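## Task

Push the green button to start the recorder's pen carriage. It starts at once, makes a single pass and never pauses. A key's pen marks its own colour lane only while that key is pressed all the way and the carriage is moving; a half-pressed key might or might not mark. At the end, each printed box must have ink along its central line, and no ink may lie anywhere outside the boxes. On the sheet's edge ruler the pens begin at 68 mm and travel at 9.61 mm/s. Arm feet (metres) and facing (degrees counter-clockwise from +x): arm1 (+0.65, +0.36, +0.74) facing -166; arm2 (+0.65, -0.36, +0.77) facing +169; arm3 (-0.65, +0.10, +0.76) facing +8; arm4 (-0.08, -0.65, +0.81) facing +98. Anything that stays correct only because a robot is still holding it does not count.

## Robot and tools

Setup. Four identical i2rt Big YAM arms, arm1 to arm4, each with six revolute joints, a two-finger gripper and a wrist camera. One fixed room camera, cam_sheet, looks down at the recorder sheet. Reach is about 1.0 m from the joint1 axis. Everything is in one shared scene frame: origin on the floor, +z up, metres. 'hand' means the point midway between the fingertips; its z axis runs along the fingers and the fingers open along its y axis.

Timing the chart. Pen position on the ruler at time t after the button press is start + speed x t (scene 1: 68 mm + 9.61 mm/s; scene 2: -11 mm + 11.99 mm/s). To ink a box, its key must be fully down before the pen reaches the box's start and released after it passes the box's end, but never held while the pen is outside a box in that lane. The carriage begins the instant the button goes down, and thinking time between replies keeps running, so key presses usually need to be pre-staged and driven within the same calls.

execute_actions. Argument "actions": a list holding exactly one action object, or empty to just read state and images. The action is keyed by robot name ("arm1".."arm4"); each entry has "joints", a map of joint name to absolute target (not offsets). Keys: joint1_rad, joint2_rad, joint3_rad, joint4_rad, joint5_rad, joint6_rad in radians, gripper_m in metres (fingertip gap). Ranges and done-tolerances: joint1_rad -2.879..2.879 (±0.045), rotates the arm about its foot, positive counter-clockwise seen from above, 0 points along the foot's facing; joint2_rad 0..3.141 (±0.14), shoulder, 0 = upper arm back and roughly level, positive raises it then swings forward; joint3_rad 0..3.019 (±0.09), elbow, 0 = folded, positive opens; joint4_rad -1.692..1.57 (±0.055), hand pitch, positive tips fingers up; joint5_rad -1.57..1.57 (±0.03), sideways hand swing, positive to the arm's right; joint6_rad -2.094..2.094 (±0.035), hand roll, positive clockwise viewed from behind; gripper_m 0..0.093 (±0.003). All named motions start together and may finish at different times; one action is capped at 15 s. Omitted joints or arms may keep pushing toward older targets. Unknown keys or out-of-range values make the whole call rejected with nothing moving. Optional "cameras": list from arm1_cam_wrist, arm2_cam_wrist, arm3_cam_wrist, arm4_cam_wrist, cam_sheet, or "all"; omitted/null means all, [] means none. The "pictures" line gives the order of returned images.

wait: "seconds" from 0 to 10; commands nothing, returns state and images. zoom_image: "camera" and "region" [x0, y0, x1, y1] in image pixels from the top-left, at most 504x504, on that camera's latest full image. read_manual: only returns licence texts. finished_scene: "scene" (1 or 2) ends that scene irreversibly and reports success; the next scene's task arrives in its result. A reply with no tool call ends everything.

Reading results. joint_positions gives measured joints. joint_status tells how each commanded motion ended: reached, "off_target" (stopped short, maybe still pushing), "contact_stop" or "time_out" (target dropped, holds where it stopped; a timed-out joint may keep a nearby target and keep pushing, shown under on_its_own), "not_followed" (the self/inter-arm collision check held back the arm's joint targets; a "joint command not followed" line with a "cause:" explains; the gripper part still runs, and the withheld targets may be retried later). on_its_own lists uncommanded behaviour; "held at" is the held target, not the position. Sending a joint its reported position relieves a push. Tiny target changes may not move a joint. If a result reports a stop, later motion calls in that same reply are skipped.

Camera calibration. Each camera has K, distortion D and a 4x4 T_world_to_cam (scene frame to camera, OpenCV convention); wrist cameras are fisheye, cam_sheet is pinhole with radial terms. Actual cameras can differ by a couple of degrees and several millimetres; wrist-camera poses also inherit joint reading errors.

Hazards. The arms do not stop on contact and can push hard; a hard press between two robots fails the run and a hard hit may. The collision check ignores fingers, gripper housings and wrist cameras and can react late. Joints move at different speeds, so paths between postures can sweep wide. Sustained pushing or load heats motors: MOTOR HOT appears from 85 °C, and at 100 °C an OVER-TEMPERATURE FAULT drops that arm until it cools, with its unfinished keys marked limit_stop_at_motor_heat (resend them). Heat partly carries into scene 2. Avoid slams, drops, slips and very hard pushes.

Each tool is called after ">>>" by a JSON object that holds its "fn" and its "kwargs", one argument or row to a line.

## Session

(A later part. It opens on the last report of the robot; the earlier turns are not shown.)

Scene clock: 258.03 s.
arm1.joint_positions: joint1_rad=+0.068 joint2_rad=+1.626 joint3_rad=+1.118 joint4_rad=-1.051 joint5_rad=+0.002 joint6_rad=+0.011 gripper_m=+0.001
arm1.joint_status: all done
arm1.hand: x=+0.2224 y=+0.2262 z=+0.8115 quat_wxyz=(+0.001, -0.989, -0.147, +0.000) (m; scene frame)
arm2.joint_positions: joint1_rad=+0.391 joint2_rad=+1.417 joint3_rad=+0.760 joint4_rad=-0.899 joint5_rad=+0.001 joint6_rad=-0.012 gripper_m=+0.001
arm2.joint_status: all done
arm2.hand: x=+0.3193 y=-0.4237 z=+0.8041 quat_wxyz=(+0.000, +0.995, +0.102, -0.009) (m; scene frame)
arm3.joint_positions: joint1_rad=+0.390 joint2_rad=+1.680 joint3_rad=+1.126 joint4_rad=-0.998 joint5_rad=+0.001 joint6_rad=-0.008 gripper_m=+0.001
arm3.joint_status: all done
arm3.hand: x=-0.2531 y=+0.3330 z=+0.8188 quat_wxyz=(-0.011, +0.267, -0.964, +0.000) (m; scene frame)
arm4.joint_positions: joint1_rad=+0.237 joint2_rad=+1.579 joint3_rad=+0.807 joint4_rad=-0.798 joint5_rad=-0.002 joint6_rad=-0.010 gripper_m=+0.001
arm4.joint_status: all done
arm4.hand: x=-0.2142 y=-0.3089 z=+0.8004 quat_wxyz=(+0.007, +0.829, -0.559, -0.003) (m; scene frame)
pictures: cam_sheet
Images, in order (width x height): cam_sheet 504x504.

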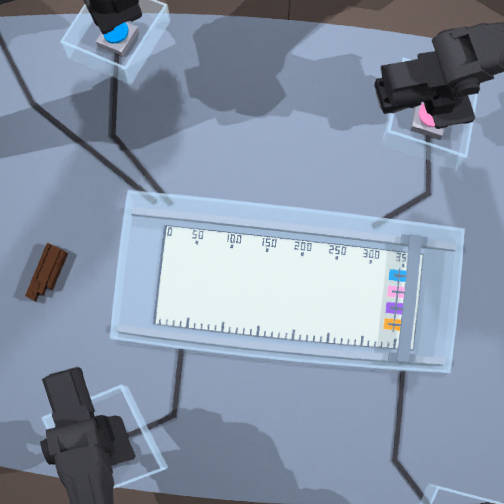

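>>> {"fn": "execute_actions", "kwargs": {
  "actions": [],
  "cameras": ["cam_sheet"]
}}

>>> {"fn": "zoom_image", "kwargs": {
  "camera": "cam_sheet",
  "region": [340, 240, 440, 360]
}}

Scene clock: 259.50 s.
arm1.joint_positions: joint1_rad=+0.068 joint2_rad=+1.626 joint3_rad=+1.118 joint4_rad=-1.051 joint5_rad=+0.002 joint6_rad=+0.011 gripper_m=+0.001
arm1.joint_status: all done
arm1.hand: x=+0.2224 y=+0.2262 z=+0.8115 quat_wxyz=(+0.001, -0.989, -0.147, +0.000) (m; scene frame)
arm2.joint_positions: joint1_rad=+0.391 joint2_rad=+1.417 joint3_rad=+0.760 joint4_rad=-0.899 joint5_rad=+0.001 joint6_rad=-0.012 gripper_m=+0.001
arm2.joint_status: all done
arm2.hand: x=+0.3193 y=-0.4237 z=+0.8041 quat_wxyz=(+0.000, +0.995, +0.102, -0.009) (m; scene frame)
arm3.joint_positions: joint1_rad=+0.390 joint2_rad=+1.680 joint3_rad=+1.126 joint4_rad=-0.998 joint5_rad=+0.001 joint6_rad=-0.008 gripper_m=+0.001
arm3.joint_status: all done
arm3.hand: x=-0.2531 y=+0.3330 z=+0.8188 quat_wxyz=(-0.011, +0.267, -0.964, +0.000) (m; scene frame)
arm4.joint_positions: joint1_rad=+0.237 joint2_rad=+1.579 joint3_rad=+0.807 joint4_rad=-0.798 joint5_rad=-0.002 joint6_rad=-0.010 gripper_m=+0.001
arm4.joint_status: all done
arm4.hand: x=-0.2142 y=-0.3089 z=+0.8004 quat_wxyz=(+0.007, +0.829, -0.559, -0.003) (m; scene frame)
pictures: cam_sheet
Images, in order (width x height): cam_sheet 504x504.

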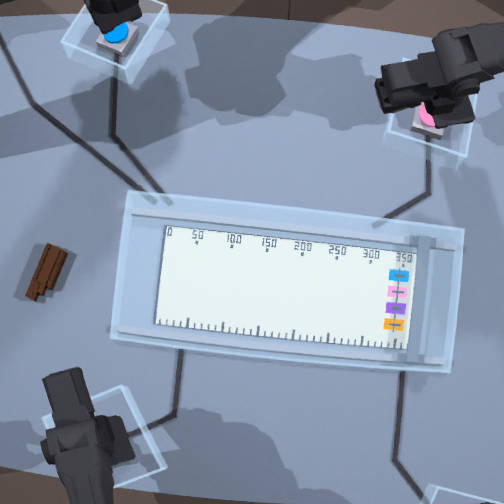

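Region (340, 240, 440, 360) of cam_sheet's 504x504 image, scaled by 4.200, with more detail than that image has.

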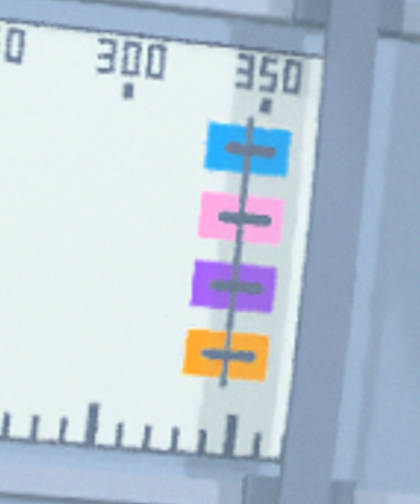

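>>> {"fn": "finished_scene", "kwargs": {
  "scene": 1
}}

The scene is finished: the task was done.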